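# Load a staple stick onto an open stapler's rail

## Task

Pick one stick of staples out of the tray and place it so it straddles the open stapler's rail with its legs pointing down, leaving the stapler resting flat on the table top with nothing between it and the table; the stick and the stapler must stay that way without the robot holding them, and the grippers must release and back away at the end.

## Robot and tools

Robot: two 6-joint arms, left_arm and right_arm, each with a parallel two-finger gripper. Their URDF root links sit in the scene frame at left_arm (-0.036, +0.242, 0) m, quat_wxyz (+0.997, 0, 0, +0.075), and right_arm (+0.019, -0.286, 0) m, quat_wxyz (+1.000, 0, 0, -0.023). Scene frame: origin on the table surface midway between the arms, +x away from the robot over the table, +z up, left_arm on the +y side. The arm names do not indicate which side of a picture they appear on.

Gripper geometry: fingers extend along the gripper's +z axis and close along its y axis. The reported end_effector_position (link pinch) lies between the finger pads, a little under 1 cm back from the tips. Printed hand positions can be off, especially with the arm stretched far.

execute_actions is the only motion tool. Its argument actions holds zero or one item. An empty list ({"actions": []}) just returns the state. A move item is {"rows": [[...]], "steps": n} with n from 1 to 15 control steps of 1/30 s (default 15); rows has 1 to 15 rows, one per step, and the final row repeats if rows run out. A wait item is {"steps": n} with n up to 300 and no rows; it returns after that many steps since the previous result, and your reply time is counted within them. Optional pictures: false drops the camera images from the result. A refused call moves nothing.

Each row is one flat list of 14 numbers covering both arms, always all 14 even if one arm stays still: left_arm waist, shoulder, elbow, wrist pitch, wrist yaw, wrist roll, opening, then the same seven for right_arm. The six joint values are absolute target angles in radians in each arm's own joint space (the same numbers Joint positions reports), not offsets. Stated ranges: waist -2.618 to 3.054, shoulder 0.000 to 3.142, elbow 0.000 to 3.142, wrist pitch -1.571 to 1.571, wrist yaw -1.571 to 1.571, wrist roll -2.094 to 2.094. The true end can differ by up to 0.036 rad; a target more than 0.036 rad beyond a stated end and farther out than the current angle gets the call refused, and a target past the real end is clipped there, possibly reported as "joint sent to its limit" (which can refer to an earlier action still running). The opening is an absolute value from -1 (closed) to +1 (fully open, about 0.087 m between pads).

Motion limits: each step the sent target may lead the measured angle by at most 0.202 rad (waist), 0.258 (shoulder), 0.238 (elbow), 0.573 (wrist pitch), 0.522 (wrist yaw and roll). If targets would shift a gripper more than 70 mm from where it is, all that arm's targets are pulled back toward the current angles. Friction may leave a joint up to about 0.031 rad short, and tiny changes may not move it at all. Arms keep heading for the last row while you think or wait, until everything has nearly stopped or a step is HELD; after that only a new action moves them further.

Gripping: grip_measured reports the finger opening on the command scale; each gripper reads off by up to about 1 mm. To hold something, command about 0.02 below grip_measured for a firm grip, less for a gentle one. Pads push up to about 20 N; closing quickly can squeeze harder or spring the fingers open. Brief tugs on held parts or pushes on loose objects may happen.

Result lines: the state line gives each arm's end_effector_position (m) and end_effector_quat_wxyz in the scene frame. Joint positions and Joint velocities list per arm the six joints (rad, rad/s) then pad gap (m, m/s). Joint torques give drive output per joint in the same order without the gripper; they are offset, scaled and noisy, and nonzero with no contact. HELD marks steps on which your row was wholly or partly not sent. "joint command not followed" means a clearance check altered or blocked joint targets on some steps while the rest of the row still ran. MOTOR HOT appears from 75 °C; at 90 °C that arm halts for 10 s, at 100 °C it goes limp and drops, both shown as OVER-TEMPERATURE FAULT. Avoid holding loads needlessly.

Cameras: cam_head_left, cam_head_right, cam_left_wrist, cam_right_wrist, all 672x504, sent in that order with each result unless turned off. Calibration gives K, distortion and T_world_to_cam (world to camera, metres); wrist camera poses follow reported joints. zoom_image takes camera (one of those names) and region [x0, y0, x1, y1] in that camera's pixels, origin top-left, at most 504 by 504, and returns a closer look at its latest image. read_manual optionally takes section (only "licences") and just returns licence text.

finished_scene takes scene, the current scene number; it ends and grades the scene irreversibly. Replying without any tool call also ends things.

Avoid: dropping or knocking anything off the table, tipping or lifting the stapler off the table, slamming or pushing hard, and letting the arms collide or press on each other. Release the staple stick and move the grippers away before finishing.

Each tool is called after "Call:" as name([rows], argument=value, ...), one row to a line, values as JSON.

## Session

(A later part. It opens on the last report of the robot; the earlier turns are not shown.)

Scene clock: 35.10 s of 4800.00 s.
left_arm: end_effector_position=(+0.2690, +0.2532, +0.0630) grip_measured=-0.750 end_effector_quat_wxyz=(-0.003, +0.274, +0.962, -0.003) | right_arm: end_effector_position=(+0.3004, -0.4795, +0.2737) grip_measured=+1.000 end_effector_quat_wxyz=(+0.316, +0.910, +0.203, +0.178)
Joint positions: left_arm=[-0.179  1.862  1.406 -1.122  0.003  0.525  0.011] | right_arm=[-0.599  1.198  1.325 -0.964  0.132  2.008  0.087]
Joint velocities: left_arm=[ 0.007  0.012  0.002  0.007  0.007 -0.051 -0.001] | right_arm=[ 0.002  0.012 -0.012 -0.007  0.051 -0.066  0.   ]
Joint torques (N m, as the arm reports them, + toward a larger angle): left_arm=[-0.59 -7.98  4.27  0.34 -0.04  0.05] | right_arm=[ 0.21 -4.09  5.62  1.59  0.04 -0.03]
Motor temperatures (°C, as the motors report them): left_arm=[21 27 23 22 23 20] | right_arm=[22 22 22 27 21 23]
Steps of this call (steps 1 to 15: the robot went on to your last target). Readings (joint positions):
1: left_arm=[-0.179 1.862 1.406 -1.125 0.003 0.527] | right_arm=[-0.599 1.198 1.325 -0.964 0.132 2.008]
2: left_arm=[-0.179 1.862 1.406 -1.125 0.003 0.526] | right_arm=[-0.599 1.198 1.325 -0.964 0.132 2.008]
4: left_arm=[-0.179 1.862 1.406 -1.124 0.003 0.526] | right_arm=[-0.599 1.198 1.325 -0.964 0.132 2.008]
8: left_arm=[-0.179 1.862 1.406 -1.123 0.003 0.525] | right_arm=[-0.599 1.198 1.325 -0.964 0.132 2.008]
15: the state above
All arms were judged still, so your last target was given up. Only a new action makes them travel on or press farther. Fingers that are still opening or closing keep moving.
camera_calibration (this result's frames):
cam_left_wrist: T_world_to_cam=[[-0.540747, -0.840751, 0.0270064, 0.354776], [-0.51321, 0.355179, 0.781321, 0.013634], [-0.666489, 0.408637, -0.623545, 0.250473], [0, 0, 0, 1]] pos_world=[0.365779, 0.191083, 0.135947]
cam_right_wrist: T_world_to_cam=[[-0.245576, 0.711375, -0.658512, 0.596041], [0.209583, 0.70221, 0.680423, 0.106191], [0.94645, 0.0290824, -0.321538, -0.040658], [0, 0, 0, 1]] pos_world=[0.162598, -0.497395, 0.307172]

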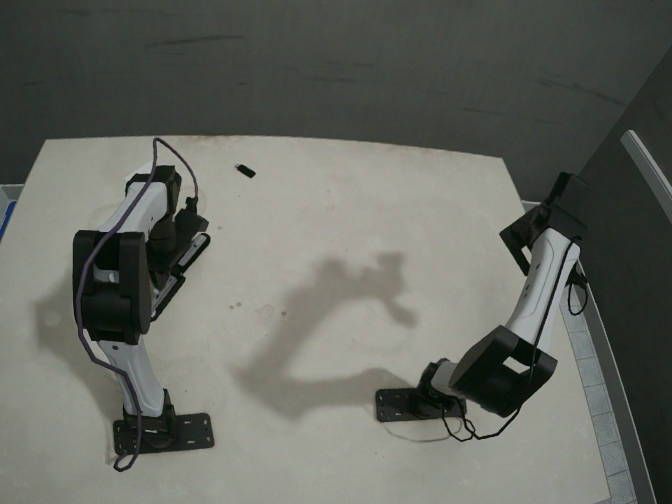

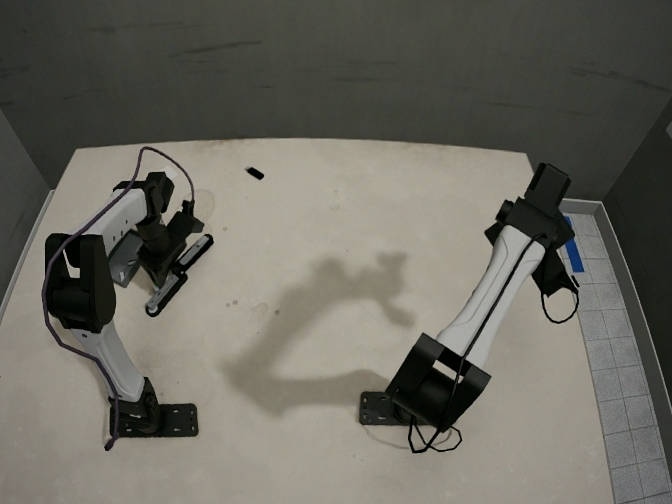

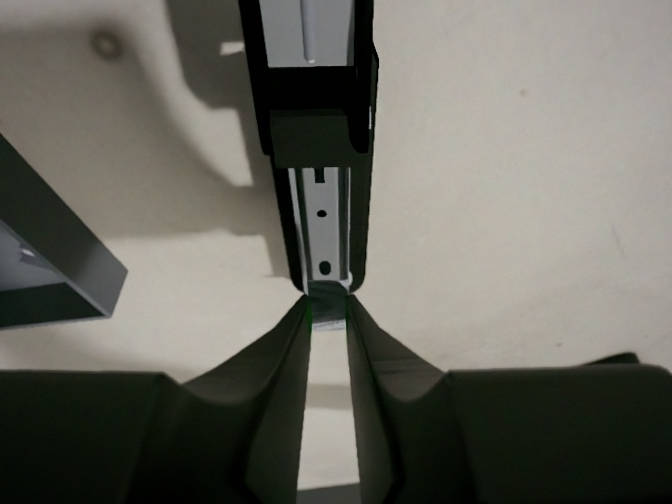

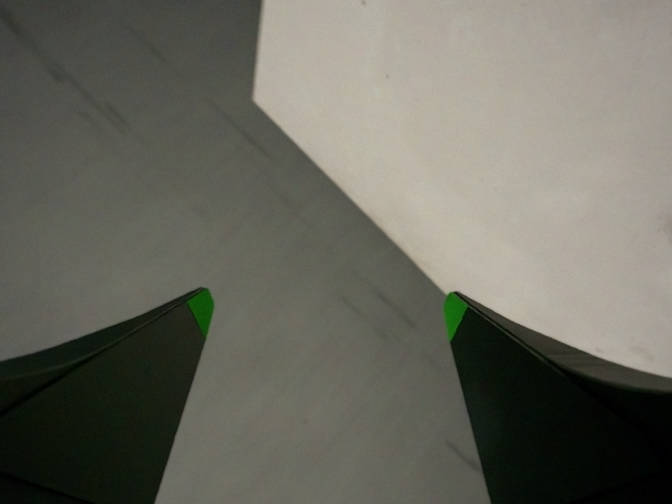

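Call:
execute_actions([
  {"rows":[[-0.168,1.882,1.356,-1.057,0,0.495,-0.765,-0.6,1.2,1.3,-0.978,0.125,2,1]]},
], pictures=false)

Call:
execute_actions([
  {"steps":15},
])

Call:
zoom_image(camera="cam_left_wrist", region=[260,170,400,350])

Scene clock: 37.33 s of 4800.00 s.
left_arm: end_effector_position=(+0.2704, +0.2535, +0.0537) grip_measured=-0.750 end_effector_quat_wxyz=(+0.003, +0.260, +0.966, -0.001) | right_arm: end_effector_position=(+0.3004, -0.4795, +0.2737) grip_measured=+1.000 end_effector_quat_wxyz=(+0.316, +0.910, +0.203, +0.178)
Joint positions: left_arm=[-0.176  1.864  1.373 -1.073  0.003  0.5    0.011] | right_arm=[-0.599  1.198  1.325 -0.964  0.132  2.008  0.087]
Joint velocities: left_arm=[-0.002 -0.007 -0.007 -0.051  0.051  0.037 -0.002] | right_arm=[-0.002 -0.007  0.012 -0.022 -0.037 -0.037  0.   ]
Joint torques (N m, as the arm reports them, + toward a larger angle): left_arm=[ 0.35 -7.42  3.97  0.36 -0.04  0.04] | right_arm=[ 0.21 -4.1   5.62  1.59  0.04 -0.03]
Motor temperatures (°C, as the motors report them): left_arm=[21 27 23 22 23 20] | right_arm=[22 22 22 27 21 23]
Steps of this call (steps 1 to 52: nothing new was sent; steps 53 to 67: all 15 steps of this action). Readings (joint positions):
53: left_arm=[-0.179 1.862 1.400 -1.114 0.003 0.521] | right_arm=[-0.599 1.198 1.325 -0.964 0.132 2.008]
54: left_arm=[-0.179 1.862 1.392 -1.103 0.003 0.516] | right_arm=[-0.599 1.198 1.325 -0.964 0.132 2.008]
56: left_arm=[-0.177 1.863 1.378 -1.092 0.003 0.510] | right_arm=[-0.599 1.198 1.325 -0.964 0.132 2.008]
60: left_arm=[-0.176 1.864 1.373 -1.082 0.003 0.504] | right_arm=[-0.599 1.198 1.325 -0.964 0.132 2.008]
67: the state above

Scene clock: 37.83 s of 4800.00 s.
left_arm: end_effector_position=(+0.2707, +0.2534, +0.0536) grip_measured=-0.750 end_effector_quat_wxyz=(+0.004, +0.260, +0.966, -0.001) | right_arm: end_effector_position=(+0.3004, -0.4795, +0.2737) grip_measured=+1.000 end_effector_quat_wxyz=(+0.316, +0.910, +0.203, +0.178)
Joint positions: left_arm=[-0.176  1.864  1.373 -1.072  0.003  0.5    0.011] | right_arm=[-0.599  1.198  1.325 -0.964  0.132  2.008  0.087]
Joint velocities: left_arm=[-0.002 -0.007  0.002 -0.007 -0.037  0.007 -0.001] | right_arm=[ 0.012 -0.002 -0.017 -0.095 -0.007 -0.022  0.   ]
Joint torques (N m, as the arm reports them, + toward a larger angle): left_arm=[ 0.38 -7.42  3.96  0.37 -0.04  0.05] | right_arm=[ 0.21 -4.08  5.63  1.59  0.03 -0.03]
Motor temperatures (°C, as the motors report them): left_arm=[21 27 23 22 23 20] | right_arm=[22 22 22 27 21 23]
Steps of this call (steps 1 to 15: the robot went on to your last target). Readings (joint positions):
1: left_arm=[-0.176 1.864 1.373 -1.073 0.003 0.500] | right_arm=[-0.599 1.198 1.325 -0.964 0.132 2.008]
2: left_arm=[-0.176 1.864 1.373 -1.073 0.003 0.500] | right_arm=[-0.599 1.198 1.325 -0.964 0.132 2.008]
4: left_arm=[-0.176 1.864 1.373 -1.072 0.003 0.500] | right_arm=[-0.599 1.198 1.325 -0.964 0.132 2.008]
8: left_arm=[-0.176 1.864 1.373 -1.072 0.003 0.500] | right_arm=[-0.599 1.198 1.325 -0.964 0.132 2.008]
15: the state above
All arms were judged still, so your last target was given up. Only a new action makes them travel on or press farther. Fingers that are still opening or closing keep moving.
camera_calibration (this result's frames):
cam_left_wrist: T_world_to_cam=[[-0.516499, -0.856069, 0.0193439, 0.353865], [-0.535083, 0.340308, 0.773225, 0.0319435], [-0.668517, 0.389019, -0.633837, 0.251737], [0, 0, 0, 1]] pos_world=[0.368154, 0.194132, 0.128016]
cam_right_wrist: T_world_to_cam=[[-0.245576, 0.711375, -0.658512, 0.596041], [0.209583, 0.70221, 0.680423, 0.106191], [0.94645, 0.0290824, -0.321538, -0.040658], [0, 0, 0, 1]] pos_world=[0.162598, -0.497395, 0.307172]

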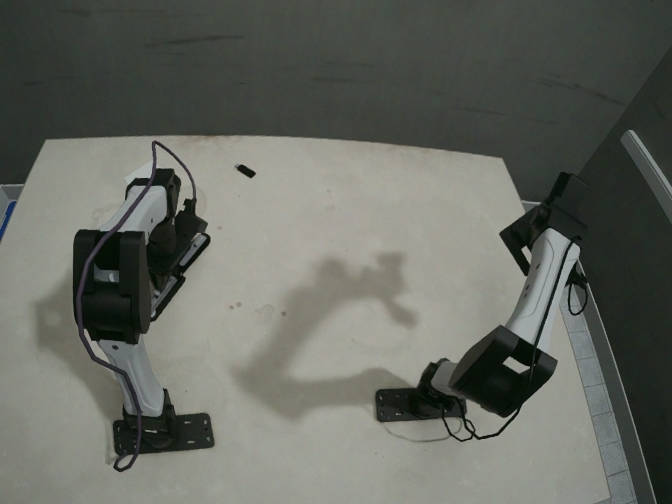

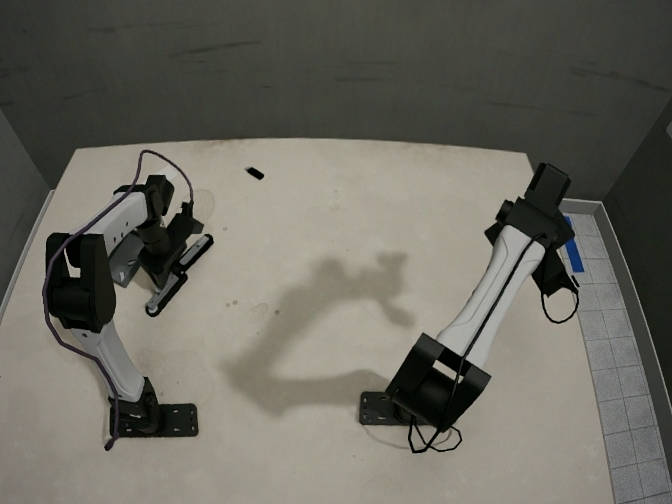

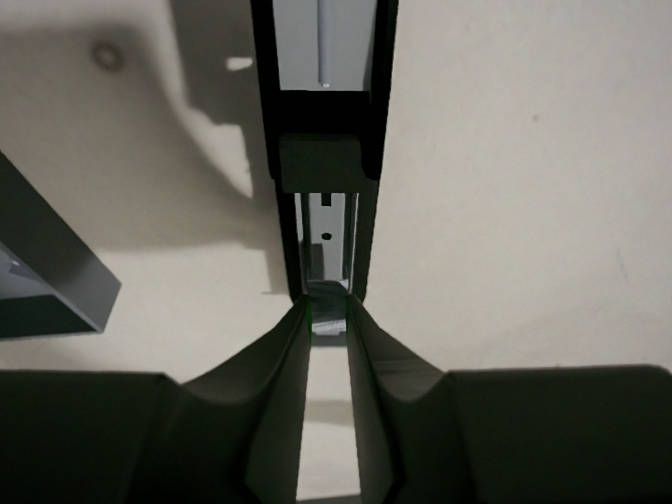

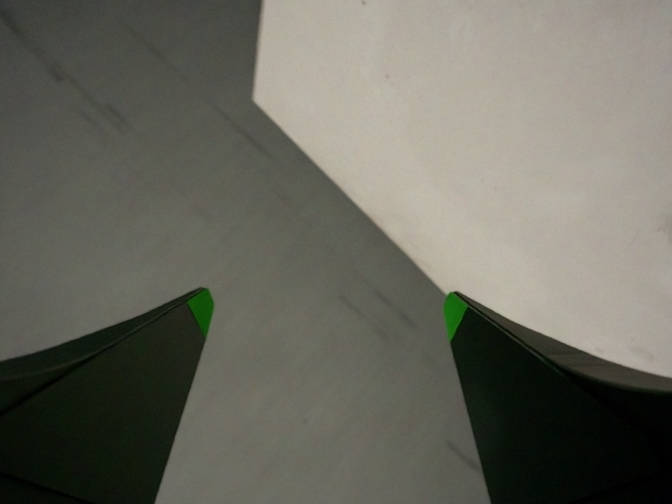

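Region (260, 170, 400, 350) of cam_left_wrist's 672x504 image, scaled by 2.800, with more detail than that image has.

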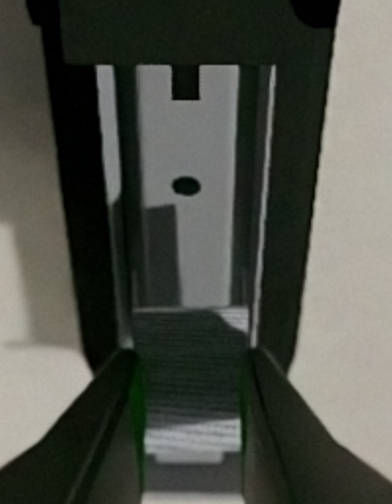

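Call:
execute_actions([
  {"rows":[[-0.172,1.893,1.333,-1.03,0,0.495,-0.765,-0.6,1.2,1.3,-0.978,0.125,2,1]]},
])

Call:
zoom_image(camera="cam_left_wrist", region=[260,170,400,350])

Scene clock: 41.60 s of 4800.00 s.
left_arm: end_effector_position=(+0.2695, +0.2535, +0.0452) grip_measured=-0.750 end_effector_quat_wxyz=(+0.001, +0.260, +0.966, -0.001) | right_arm: end_effector_position=(+0.3004, -0.4795, +0.2737) grip_measured=+1.000 end_effector_quat_wxyz=(+0.316, +0.910, +0.203, +0.178)
Joint positions: left_arm=[-0.176  1.874  1.35  -1.045  0.003  0.5    0.011] | right_arm=[-0.599  1.198  1.325 -0.964  0.132  2.008  0.087]
Joint velocities: left_arm=[-0.007 -0.002  0.022 -0.037  0.022  0.11   0.002] | right_arm=[ 0.022 -0.012 -0.012 -0.037  0.022 -0.022  0.   ]
Joint torques (N m, as the arm reports them, + toward a larger angle): left_arm=[-0.01 -7.35  3.88  0.36 -0.04  0.04] | right_arm=[ 0.21 -4.1   5.63  1.59  0.03 -0.03]
Motor temperatures (°C, as the motors report them): left_arm=[21 27 23 22 23 20] | right_arm=[22 22 22 27 21 23]
Steps of this call (steps 1 to 90: nothing new was sent; then 0.27 s passed at rest; steps 91 to 105: all 15 steps of this action). Readings (joint positions):
91: left_arm=[-0.176 1.864 1.369 -1.066 0.003 0.500] | right_arm=[-0.599 1.198 1.325 -0.964 0.132 2.008]
92: left_arm=[-0.176 1.864 1.364 -1.060 0.003 0.500] | right_arm=[-0.599 1.198 1.325 -0.964 0.132 2.008]
94: left_arm=[-0.176 1.868 1.355 -1.055 0.003 0.500] | right_arm=[-0.599 1.198 1.325 -0.964 0.132 2.008]
98: left_arm=[-0.176 1.874 1.350 -1.051 0.003 0.500] | right_arm=[-0.599 1.198 1.325 -0.964 0.132 2.008]
105: the state above
camera_calibration (this result's frames):
cam_left_wrist: T_world_to_cam=[[-0.516372, -0.856072, 0.0223603, 0.353273], [-0.530355, 0.340186, 0.776529, 0.0364336], [-0.672371, 0.389119, -0.629685, 0.24641], [0, 0, 0, 1]] pos_world=[0.367422, 0.19415, 0.11897]
cam_right_wrist: T_world_to_cam=[[-0.245576, 0.711375, -0.658512, 0.596041], [0.209583, 0.70221, 0.680423, 0.106191], [0.94645, 0.0290824, -0.321538, -0.040658], [0, 0, 0, 1]] pos_world=[0.162598, -0.497395, 0.307172]

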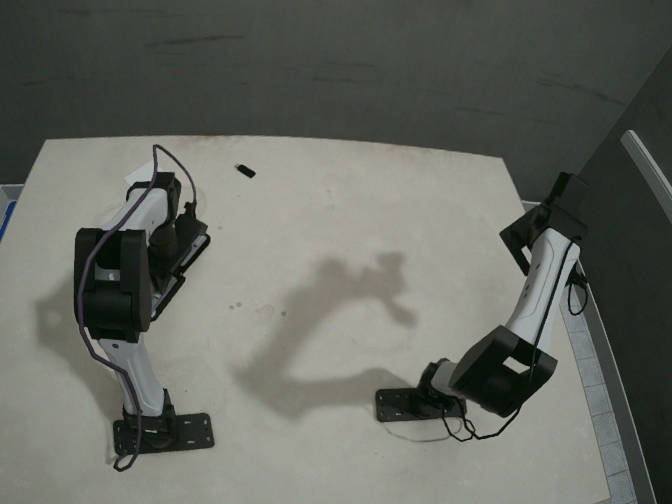

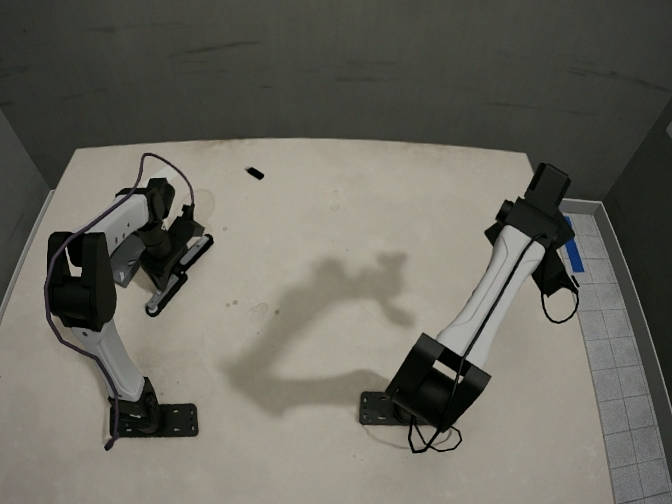

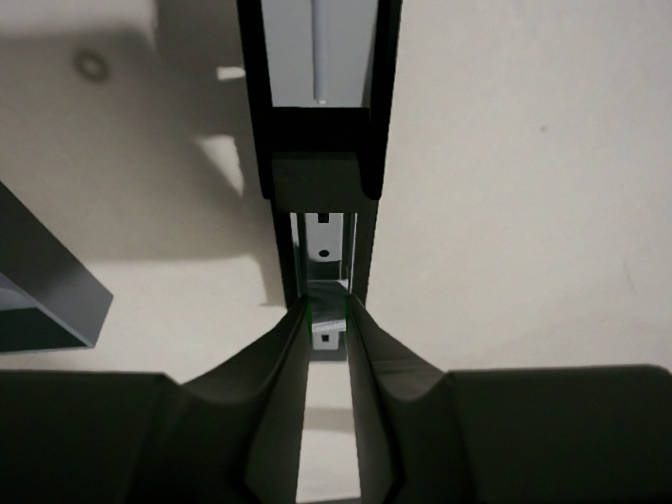

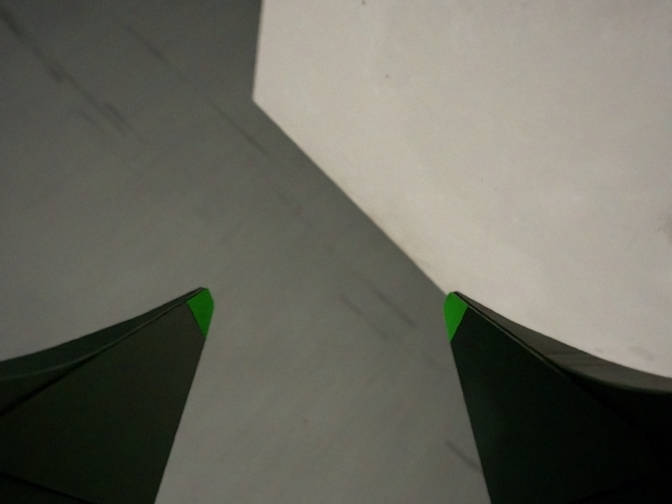

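Region (260, 170, 400, 350) of cam_left_wrist's 672x504 image, scaled by 2.800, with more detail than that image has.

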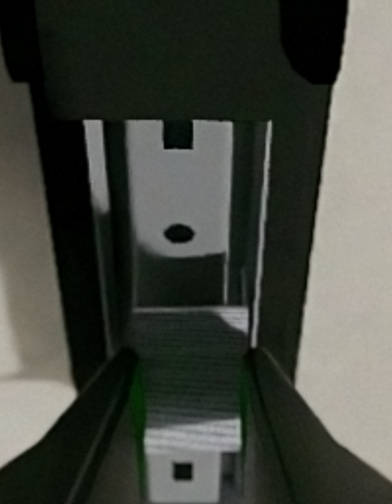

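Call:
execute_actions([
  {"rows":[[-0.163,1.893,1.333,-1.03,0,0.495,-0.765,-0.6,1.2,1.3,-0.978,0.125,2,1],[-0.163,1.893,1.333,-1.03,0,0.495,-0.765,-0.6,1.2,1.3,-0.978,0.125,2,1],[-0.163,1.893,1.333,-1.03,0,0.495,-0.765,-0.6,1.2,1.3,-0.978,0.125,2,1],[-0.163,1.899,1.322,-1.007,0,0.495,-0.765,-0.6,1.2,1.3,-0.978,0.125,2,1]]},
])

Call:
zoom_image(camera="cam_left_wrist", region=[260,200,400,380])

Scene clock: 42.90 s of 4800.00 s.
left_arm: end_effector_position=(+0.2711, +0.2551, +0.0425) grip_measured=-0.750 end_effector_quat_wxyz=(+0.006, +0.257, +0.966, -0.000) | right_arm: end_effector_position=(+0.3004, -0.4795, +0.2737) grip_measured=+1.000 end_effector_quat_wxyz=(+0.316, +0.910, +0.203, +0.178)
Joint positions: left_arm=[-0.17   1.874  1.341 -1.027  0.003  0.499  0.011] | right_arm=[-0.599  1.198  1.325 -0.964  0.132  2.008  0.087]
Joint velocities: left_arm=[-0.002  0.002 -0.012 -0.051 -0.095  0.022 -0.001] | right_arm=[-0.002 -0.007  0.032 -0.037 -0.022 -0.007  0.   ]
Joint torques (N m, as the arm reports them, + toward a larger angle): left_arm=[ 0.37 -6.89  3.76  0.41 -0.04  0.05] | right_arm=[ 0.22 -4.09  5.62  1.59  0.03 -0.03]
Motor temperatures (°C, as the motors report them): left_arm=[21 27 23 22 23 20] | right_arm=[22 22 22 27 21 23]
Steps of this call (steps 1 to 15: the robot went on to your last target; steps 16 to 24: nothing new was sent; steps 25 to 39: all 15 steps of this action). Readings (joint positions):
25: left_arm=[-0.175 1.874 1.350 -1.045 0.003 0.500] | right_arm=[-0.599 1.198 1.325 -0.964 0.132 2.008]
26: left_arm=[-0.174 1.874 1.350 -1.045 0.003 0.500] | right_arm=[-0.599 1.198 1.325 -0.964 0.132 2.008]
28: left_arm=[-0.172 1.874 1.348 -1.041 0.003 0.500] | right_arm=[-0.599 1.198 1.325 -0.964 0.132 2.008]
32: left_arm=[-0.170 1.874 1.341 -1.030 0.003 0.500] | right_arm=[-0.599 1.198 1.325 -0.964 0.132 2.008]
39: the state above
camera_calibration (this result's frames):
cam_left_wrist: T_world_to_cam=[[-0.511649, -0.859009, 0.0178396, 0.355138], [-0.539377, 0.337291, 0.771561, 0.0421407], [-0.668795, 0.385146, -0.635905, 0.245476], [0, 0, 0, 1]] pos_world=[0.368609, 0.196309, 0.11725]
cam_right_wrist: T_world_to_cam=[[-0.245576, 0.711375, -0.658512, 0.596041], [0.209583, 0.70221, 0.680423, 0.106191], [0.94645, 0.0290824, -0.321538, -0.040658], [0, 0, 0, 1]] pos_world=[0.162598, -0.497395, 0.307172]

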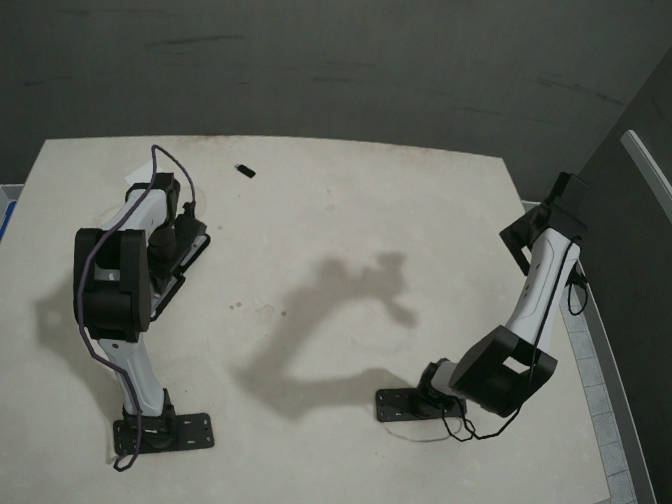

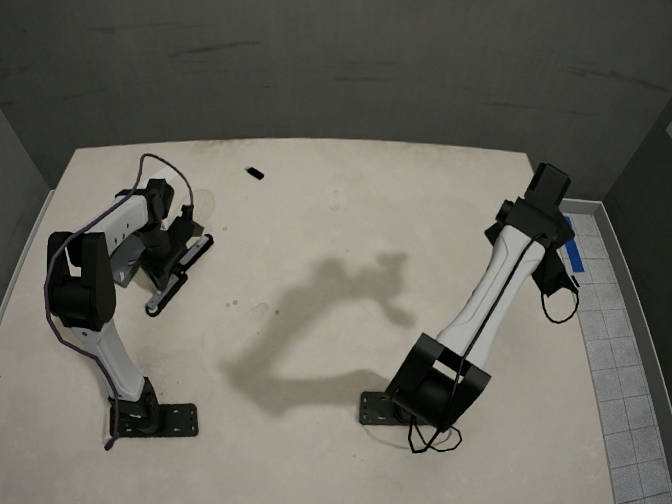

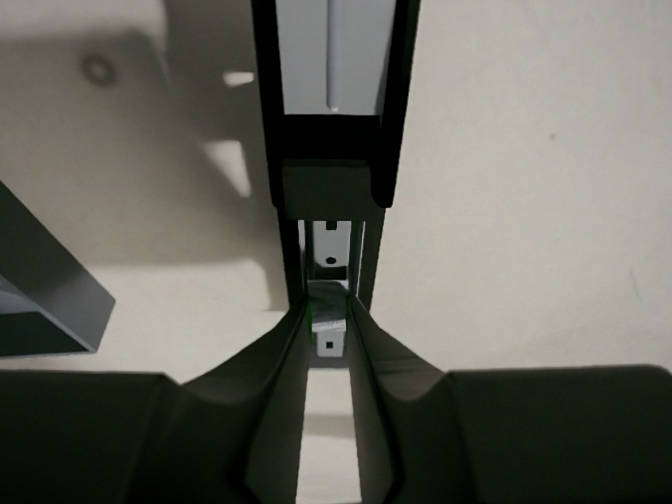

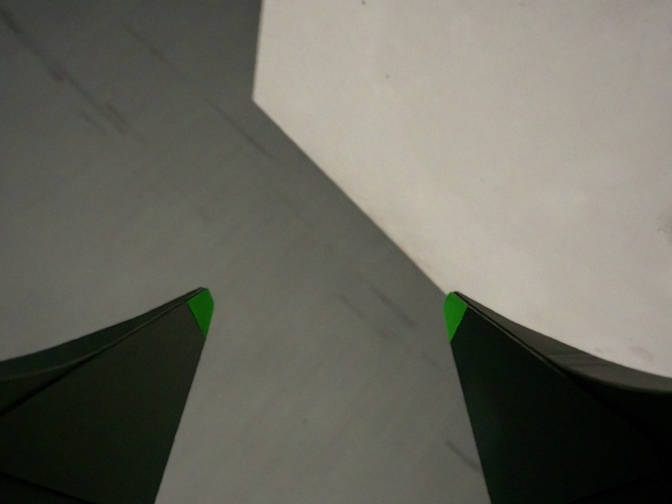

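Region (260, 200, 400, 380) of cam_left_wrist's 672x504 image, scaled by 2.800, with more detail than that image has.

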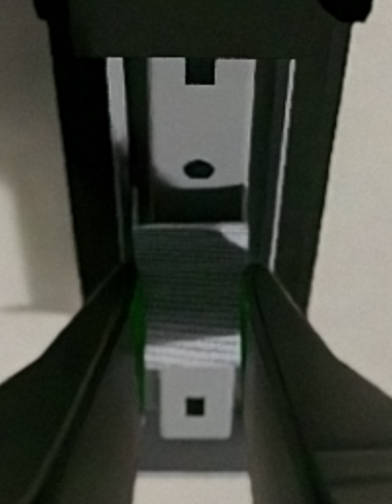

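Call:
execute_actions([
  {"rows":[[-0.166,1.906,1.325,-1.02,0,0.495,-0.765,-0.6,1.2,1.3,-0.978,0.125,2,1]]},
])

Call:
zoom_image(camera="cam_left_wrist", region=[260,200,400,380])

Scene clock: 44.33 s of 4800.00 s.
left_arm: end_effector_position=(+0.2711, +0.2551, +0.0425) grip_measured=-0.750 end_effector_quat_wxyz=(+0.006, +0.257, +0.966, -0.000) | right_arm: end_effector_position=(+0.3004, -0.4795, +0.2737) grip_measured=+1.000 end_effector_quat_wxyz=(+0.316, +0.910, +0.203, +0.178)
Joint positions: left_arm=[-0.17   1.874  1.341 -1.027  0.003  0.499  0.011] | right_arm=[-0.599  1.198  1.325 -0.964  0.132  2.008  0.087]
Joint velocities: left_arm=[ 0.002  0.002 -0.012  0.007  0.022  0.095  0.001] | right_arm=[-0.007 -0.012  0.007  0.007  0.022 -0.051  0.   ]
Joint torques (N m, as the arm reports them, + toward a larger angle): left_arm=[ 0.06 -6.38  3.98  0.31 -0.04  0.06] | right_arm=[ 0.2  -4.1   5.62  1.59  0.03 -0.03]
Motor temperatures (°C, as the motors report them): left_arm=[21 27 23 22 23 20] | right_arm=[22 22 22 27 21 23]
Steps of this call (steps 1 to 15: the robot went on to your last target; steps 16 to 28: nothing new was sent; steps 29 to 43: all 15 steps of this action). Readings (joint positions):
29: left_arm=[-0.170 1.874 1.341 -1.027 0.003 0.499] | right_arm=[-0.599 1.198 1.325 -0.964 0.132 2.008]
30: left_arm=[-0.170 1.874 1.341 -1.027 0.003 0.499] | right_arm=[-0.599 1.198 1.325 -0.964 0.132 2.008]
32: left_arm=[-0.170 1.874 1.341 -1.027 0.003 0.499] | right_arm=[-0.599 1.198 1.325 -0.964 0.132 2.008]
36: left_arm=[-0.170 1.874 1.341 -1.027 0.003 0.499] | right_arm=[-0.599 1.198 1.325 -0.964 0.132 2.008]
43: the state above
camera_calibration (this result's frames):
cam_left_wrist: T_world_to_cam=[[-0.511649, -0.859009, 0.0178396, 0.355138], [-0.539377, 0.337291, 0.771561, 0.0421407], [-0.668795, 0.385146, -0.635905, 0.245476], [0, 0, 0, 1]] pos_world=[0.368609, 0.196309, 0.11725]
cam_right_wrist: T_world_to_cam=[[-0.245576, 0.711375, -0.658512, 0.596041], [0.209583, 0.70221, 0.680423, 0.106191], [0.94645, 0.0290824, -0.321538, -0.040658], [0, 0, 0, 1]] pos_world=[0.162598, -0.497395, 0.307172]

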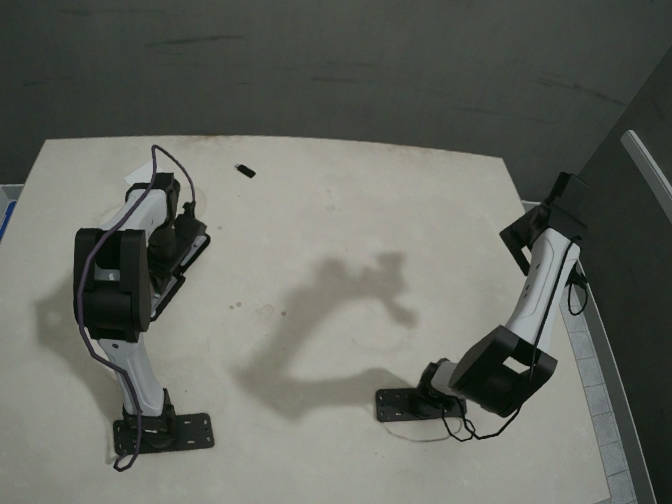

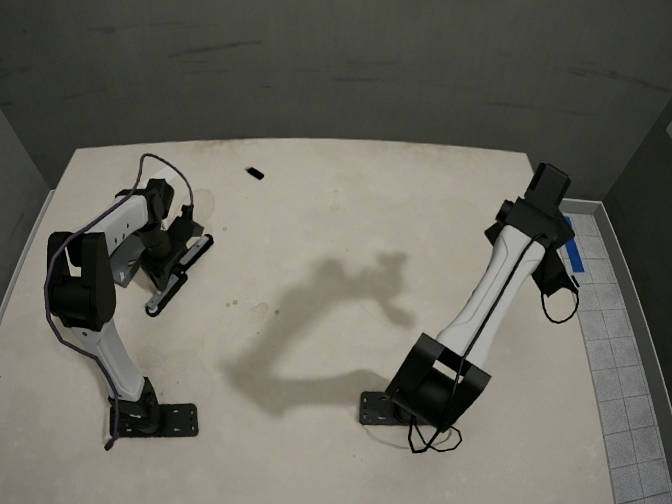

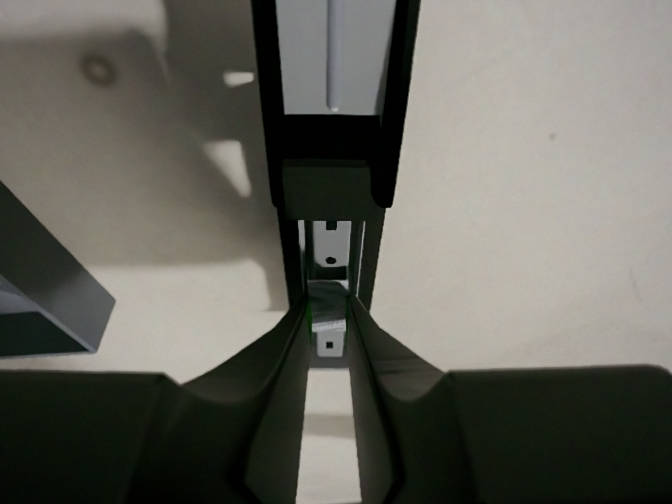

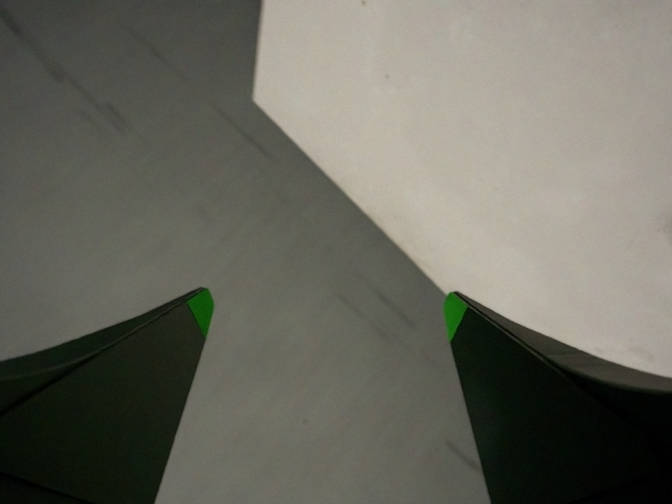

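Region (260, 200, 400, 380) of cam_left_wrist's 672x504 image, scaled by 2.800, with more detail than that image has.

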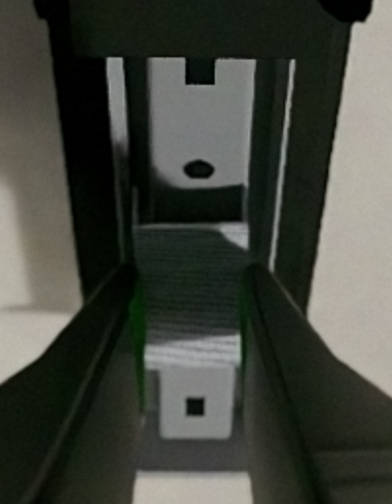

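Call:
execute_actions([
  {"rows":[[-0.177,1.88,1.335,-1.02,0,0.51,-0.765,-0.6,1.2,1.3,-0.978,0.125,2,1]]},
], pictures=false)

Call:
execute_actions([
  {"rows":[[-0.175,1.908,1.33,-1.02,0,0.505,-0.765,-0.6,1.2,1.3,-0.978,0.125,2,1]]},
])

Call:
zoom_image(camera="cam_left_wrist", region=[260,200,400,380])

Scene clock: 45.57 s of 4800.00 s.
left_arm: end_effector_position=(+0.2712, +0.2552, +0.0425) grip_measured=-0.750 end_effector_quat_wxyz=(+0.006, +0.259, +0.966, -0.000) | right_arm: end_effector_position=(+0.3004, -0.4795, +0.2737) grip_measured=+1.000 end_effector_quat_wxyz=(+0.316, +0.910, +0.203, +0.178)
Joint positions: left_arm=[-0.17   1.874  1.341 -1.027  0.003  0.503  0.011] | right_arm=[-0.599  1.198  1.325 -0.964  0.132  2.008  0.087]
Joint velocities: left_arm=[-0.022 -0.002  0.012 -0.051  0.066 -0.007 -0.   ] | right_arm=[ 0.002 -0.017  0.012 -0.095 -0.007 -0.007  0.   ]
Joint torques (N m, as the arm reports them, + toward a larger angle): left_arm=[-1.03 -8.33  4.76  0.3  -0.03  0.16] | right_arm=[ 0.21 -4.1   5.62  1.6   0.04 -0.03]
Motor temperatures (°C, as the motors report them): left_arm=[21 27 23 22 23 20] | right_arm=[22 22 22 27 21 23]
Steps of this call (steps 1 to 15: the robot went on to your last target; steps 16 to 22: nothing new was sent; steps 23 to 37: all 15 steps of this action). Readings (joint positions):
23: left_arm=[-0.170 1.874 1.341 -1.027 0.003 0.500] | right_arm=[-0.599 1.198 1.325 -0.964 0.132 2.008]
24: left_arm=[-0.170 1.874 1.341 -1.027 0.003 0.501] | right_arm=[-0.599 1.198 1.325 -0.964 0.132 2.008]
26: left_arm=[-0.170 1.874 1.341 -1.027 0.003 0.502] | right_arm=[-0.599 1.198 1.325 -0.964 0.132 2.008]
30: left_arm=[-0.170 1.874 1.341 -1.027 0.003 0.503] | right_arm=[-0.599 1.198 1.325 -0.964 0.132 2.008]
37: the state above

Scene clock: 46.07 s of 4800.00 s.
left_arm: end_effector_position=(+0.2711, +0.2551, +0.0421) grip_measured=-0.750 end_effector_quat_wxyz=(+0.005, +0.259, +0.966, -0.001) | right_arm: end_effector_position=(+0.3004, -0.4795, +0.2737) grip_measured=+1.000 end_effector_quat_wxyz=(+0.316, +0.910, +0.203, +0.178)
Joint positions: left_arm=[-0.17   1.876  1.341 -1.027  0.004  0.503  0.011] | right_arm=[-0.599  1.198  1.325 -0.964  0.132  2.008  0.087]
Joint velocities: left_arm=[-0.002  0.002 -0.007  0.037  0.037 -0.037  0.001] | right_arm=[ 0.002 -0.007 -0.007 -0.125  0.11  -0.022  0.   ]
Joint torques (N m, as the arm reports them, + toward a larger angle): left_arm=[-0.83 -6.35  4.37  0.3  -0.03  0.11] | right_arm=[ 0.21 -4.1   5.61  1.59  0.04 -0.03]
Motor temperatures (°C, as the motors report them): left_arm=[21 27 23 22 23 20] | right_arm=[22 22 22 27 21 23]
Steps of this call (steps 1 to 15: all 15 steps of this action). Readings (joint positions):
1: left_arm=[-0.170 1.875 1.341 -1.027 0.003 0.503] | right_arm=[-0.599 1.198 1.325 -0.964 0.132 2.008]
2: left_arm=[-0.170 1.876 1.341 -1.027 0.003 0.503] | right_arm=[-0.599 1.198 1.325 -0.964 0.132 2.008]
4: left_arm=[-0.170 1.876 1.341 -1.027 0.004 0.503] | right_arm=[-0.599 1.198 1.325 -0.964 0.132 2.008]
8: left_arm=[-0.170 1.876 1.341 -1.027 0.004 0.503] | right_arm=[-0.599 1.198 1.325 -0.964 0.132 2.008]
15: the state above
camera_calibration (this result's frames):
cam_left_wrist: T_world_to_cam=[[-0.515224, -0.856847, 0.0188839, 0.355582], [-0.536784, 0.33979, 0.772273, 0.0410716], [-0.668137, 0.387757, -0.63501, 0.244262], [0, 0, 0, 1]] pos_world=[0.368452, 0.196009, 0.116676]
cam_right_wrist: T_world_to_cam=[[-0.245576, 0.711375, -0.658512, 0.596041], [0.209583, 0.70221, 0.680423, 0.106191], [0.94645, 0.0290824, -0.321538, -0.040658], [0, 0, 0, 1]] pos_world=[0.162598, -0.497395, 0.307172]

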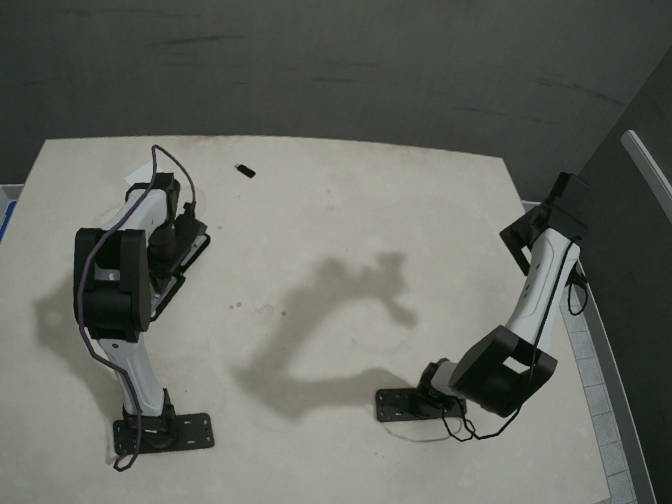

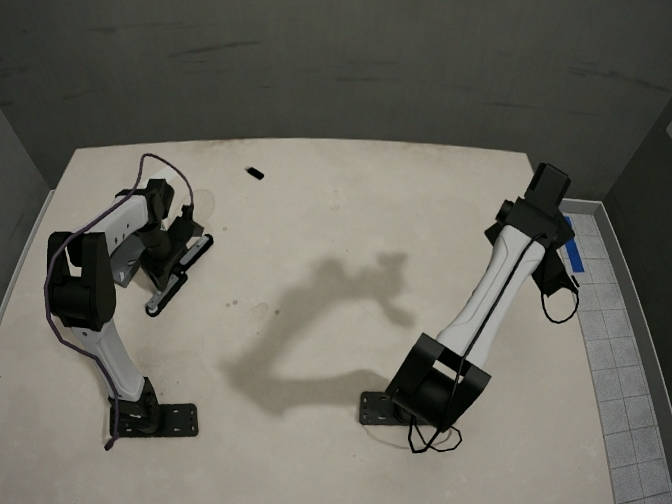

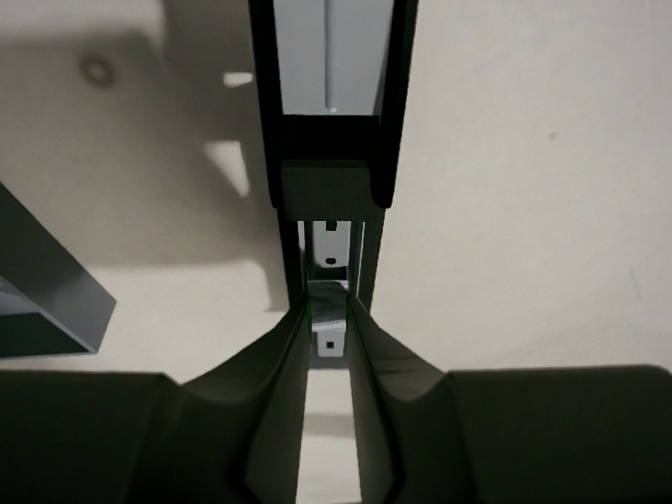

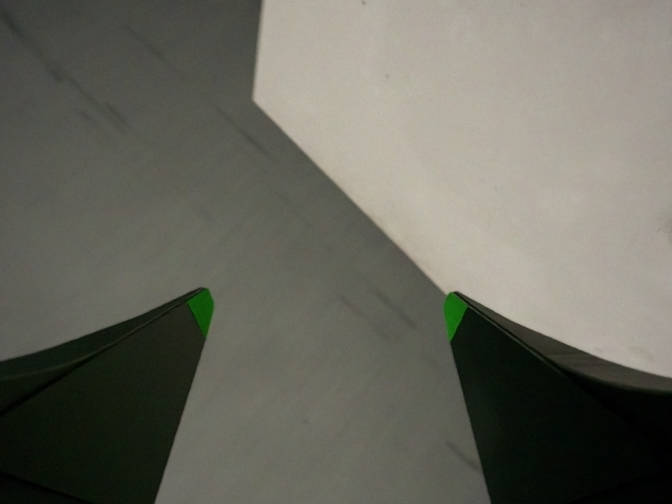

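Region (260, 200, 400, 380) of cam_left_wrist's 672x504 image, scaled by 2.800, with more detail than that image has.

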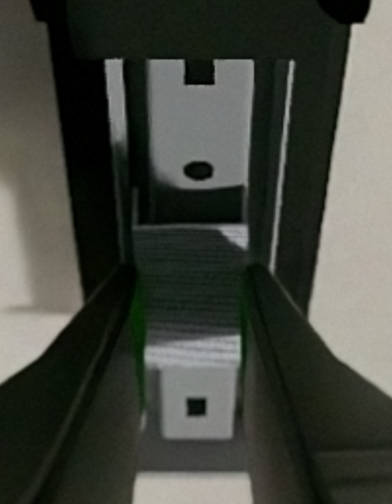

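Contact. Lift slightly, shift.

Call:
execute_actions([
  {"rows":[[-0.172,1.855,1.335,-1.02,0,0.505,-0.765,-0.6,1.2,1.3,-0.978,0.125,2,1],[-0.172,1.855,1.335,-1.02,0,0.505,-0.765,-0.6,1.2,1.3,-0.978,0.125,2,1],[-0.172,1.855,1.335,-1.02,0,0.505,-0.765,-0.6,1.2,1.3,-0.978,0.125,2,1],[-0.18,1.855,1.335,-1.02,0,0.505,-0.765,-0.6,1.2,1.3,-0.978,0.125,2,1]]},
], pictures=false)

Call:
execute_actions([
  {"rows":[[-0.175,1.905,1.335,-1.02,0,0.505,-0.765,-0.6,1.2,1.3,-0.978,0.125,2,1]]},
])

Call:
zoom_image(camera="cam_left_wrist", region=[260,200,400,380])

Scene clock: 47.53 s of 4800.00 s.
left_arm: end_effector_position=(+0.2713, +0.2547, +0.0430) grip_measured=-0.750 end_effector_quat_wxyz=(+0.006, +0.260, +0.966, -0.000) | right_arm: end_effector_position=(+0.3004, -0.4795, +0.2737) grip_measured=+1.000 end_effector_quat_wxyz=(+0.316, +0.910, +0.203, +0.178)
Joint positions: left_arm=[-0.172  1.873  1.341 -1.027  0.004  0.503  0.011] | right_arm=[-0.599  1.198  1.325 -0.964  0.132  2.008  0.087]
Joint velocities: left_arm=[-0.012  0.002 -0.002  0.022 -0.037  0.066 -0.   ] | right_arm=[-0.002 -0.002  0.017 -0.007 -0.037 -0.037  0.   ]
Joint torques (N m, as the arm reports them, + toward a larger angle): left_arm=[ -1.13 -10.08   4.78   0.31  -0.04   0.11] | right_arm=[ 0.2  -4.09  5.62  1.59  0.03 -0.03]
Motor temperatures (°C, as the motors report them): left_arm=[21 27 23 22 23 20] | right_arm=[22 22 22 27 21 23]
Steps of this call (steps 1 to 15: the robot went on to your last target; steps 16 to 29: nothing new was sent; steps 30 to 44: all 15 steps of this action). Readings (joint positions):
30: left_arm=[-0.170 1.875 1.341 -1.027 0.004 0.503] | right_arm=[-0.599 1.198 1.325 -0.964 0.132 2.008]
31: left_arm=[-0.170 1.873 1.341 -1.027 0.004 0.503] | right_arm=[-0.599 1.198 1.325 -0.964 0.132 2.008]
33: left_arm=[-0.170 1.873 1.341 -1.027 0.004 0.503] | right_arm=[-0.599 1.198 1.325 -0.964 0.132 2.008]
37: left_arm=[-0.172 1.873 1.341 -1.027 0.004 0.503] | right_arm=[-0.599 1.198 1.325 -0.964 0.132 2.008]
44: the state above

Scene clock: 48.03 s of 4800.00 s.
left_arm: end_effector_position=(+0.2704, +0.2547, +0.0396) grip_measured=-0.750 end_effector_quat_wxyz=(+0.001, +0.260, +0.966, -0.002) | right_arm: end_effector_position=(+0.3004, -0.4795, +0.2737) grip_measured=+1.000 end_effector_quat_wxyz=(+0.316, +0.910, +0.203, +0.178)
Joint positions: left_arm=[-0.172  1.884  1.341 -1.027  0.004  0.503  0.011] | right_arm=[-0.599  1.198  1.325 -0.964  0.132  2.008  0.087]
Joint velocities: left_arm=[-0.002  0.007 -0.002 -0.066  0.022 -0.022 -0.   ] | right_arm=[-0.002 -0.002 -0.002 -0.051  0.022  0.095  0.   ]
Joint torques (N m, as the arm reports them, + toward a larger angle): left_arm=[-0.66 -7.27  4.72  0.29 -0.04  0.11] | right_arm=[ 0.21 -4.1   5.62  1.59  0.04 -0.03]
Motor temperatures (°C, as the motors report them): left_arm=[21 27 23 22 23 20] | right_arm=[22 22 22 27 21 23]
Steps of this call (steps 1 to 15: all 15 steps of this action). Readings (joint positions):
1: left_arm=[-0.172 1.873 1.341 -1.027 0.004 0.503] | right_arm=[-0.599 1.198 1.325 -0.964 0.132 2.008]
2: left_arm=[-0.172 1.875 1.341 -1.027 0.004 0.503] | right_arm=[-0.599 1.198 1.325 -0.964 0.132 2.008]
4: left_arm=[-0.172 1.880 1.341 -1.027 0.004 0.503] | right_arm=[-0.599 1.198 1.325 -0.964 0.132 2.008]
8: left_arm=[-0.172 1.884 1.341 -1.027 0.004 0.503] | right_arm=[-0.599 1.198 1.325 -0.964 0.132 2.008]
15: the state above
camera_calibration (this result's frames):
cam_left_wrist: T_world_to_cam=[[-0.516346, -0.856064, 0.023249, 0.354853], [-0.52947, 0.340459, 0.777013, 0.0404966], [-0.673088, 0.388898, -0.629055, 0.243245], [0, 0, 0, 1]] pos_world=[0.368394, 0.195392, 0.113298]
cam_right_wrist: T_world_to_cam=[[-0.245576, 0.711375, -0.658512, 0.596041], [0.209583, 0.70221, 0.680423, 0.106191], [0.94645, 0.0290824, -0.321538, -0.040658], [0, 0, 0, 1]] pos_world=[0.162598, -0.497395, 0.307172]

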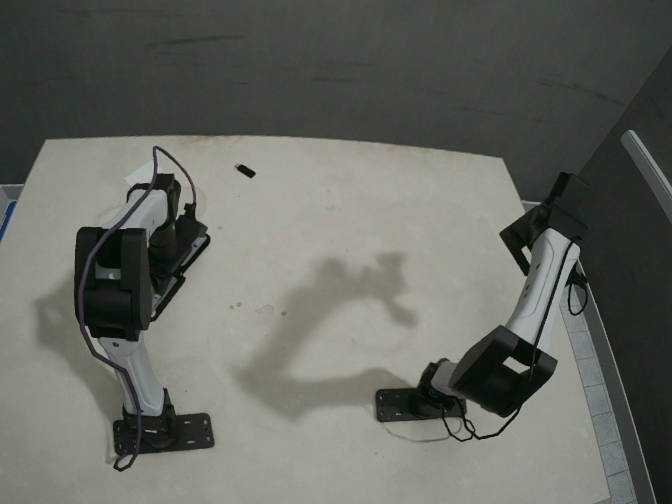

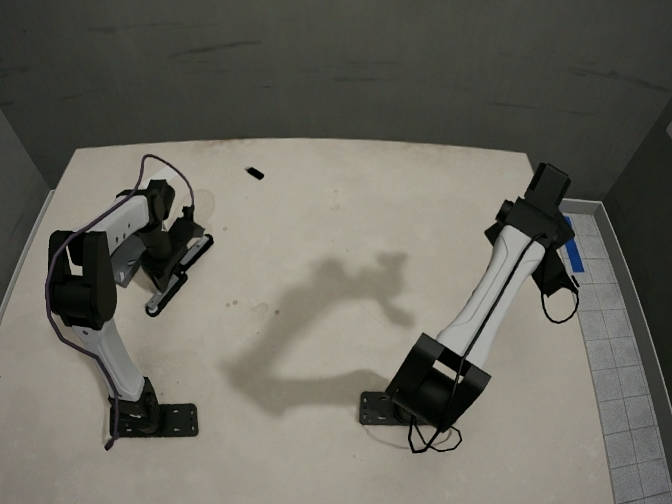

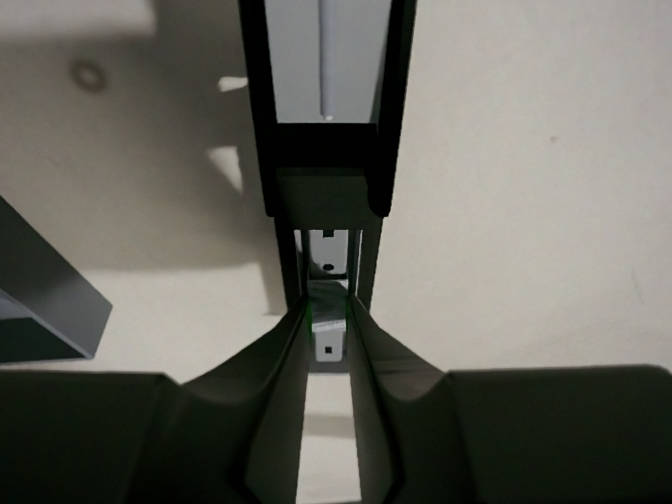

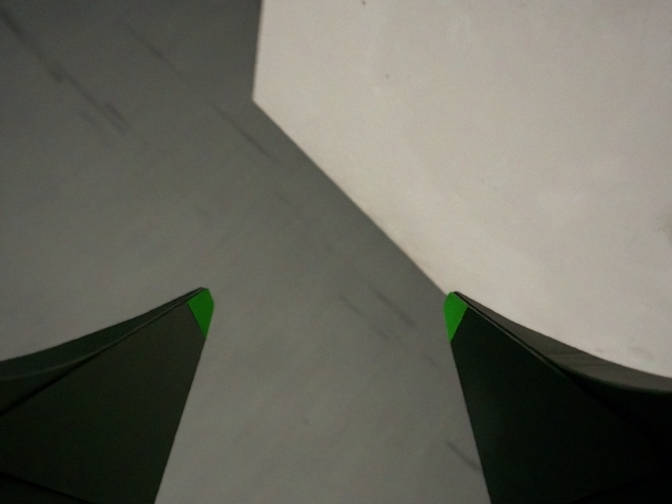

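Region (260, 200, 400, 380) of cam_left_wrist's 672x504 image, scaled by 2.800, with more detail than that image has.

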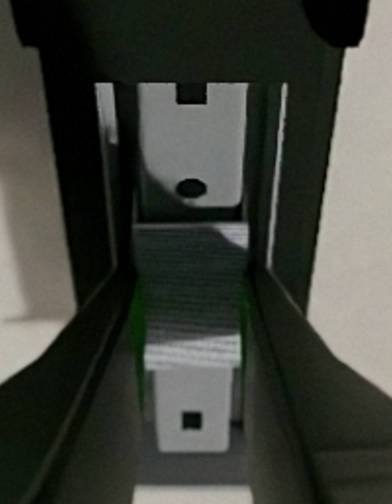

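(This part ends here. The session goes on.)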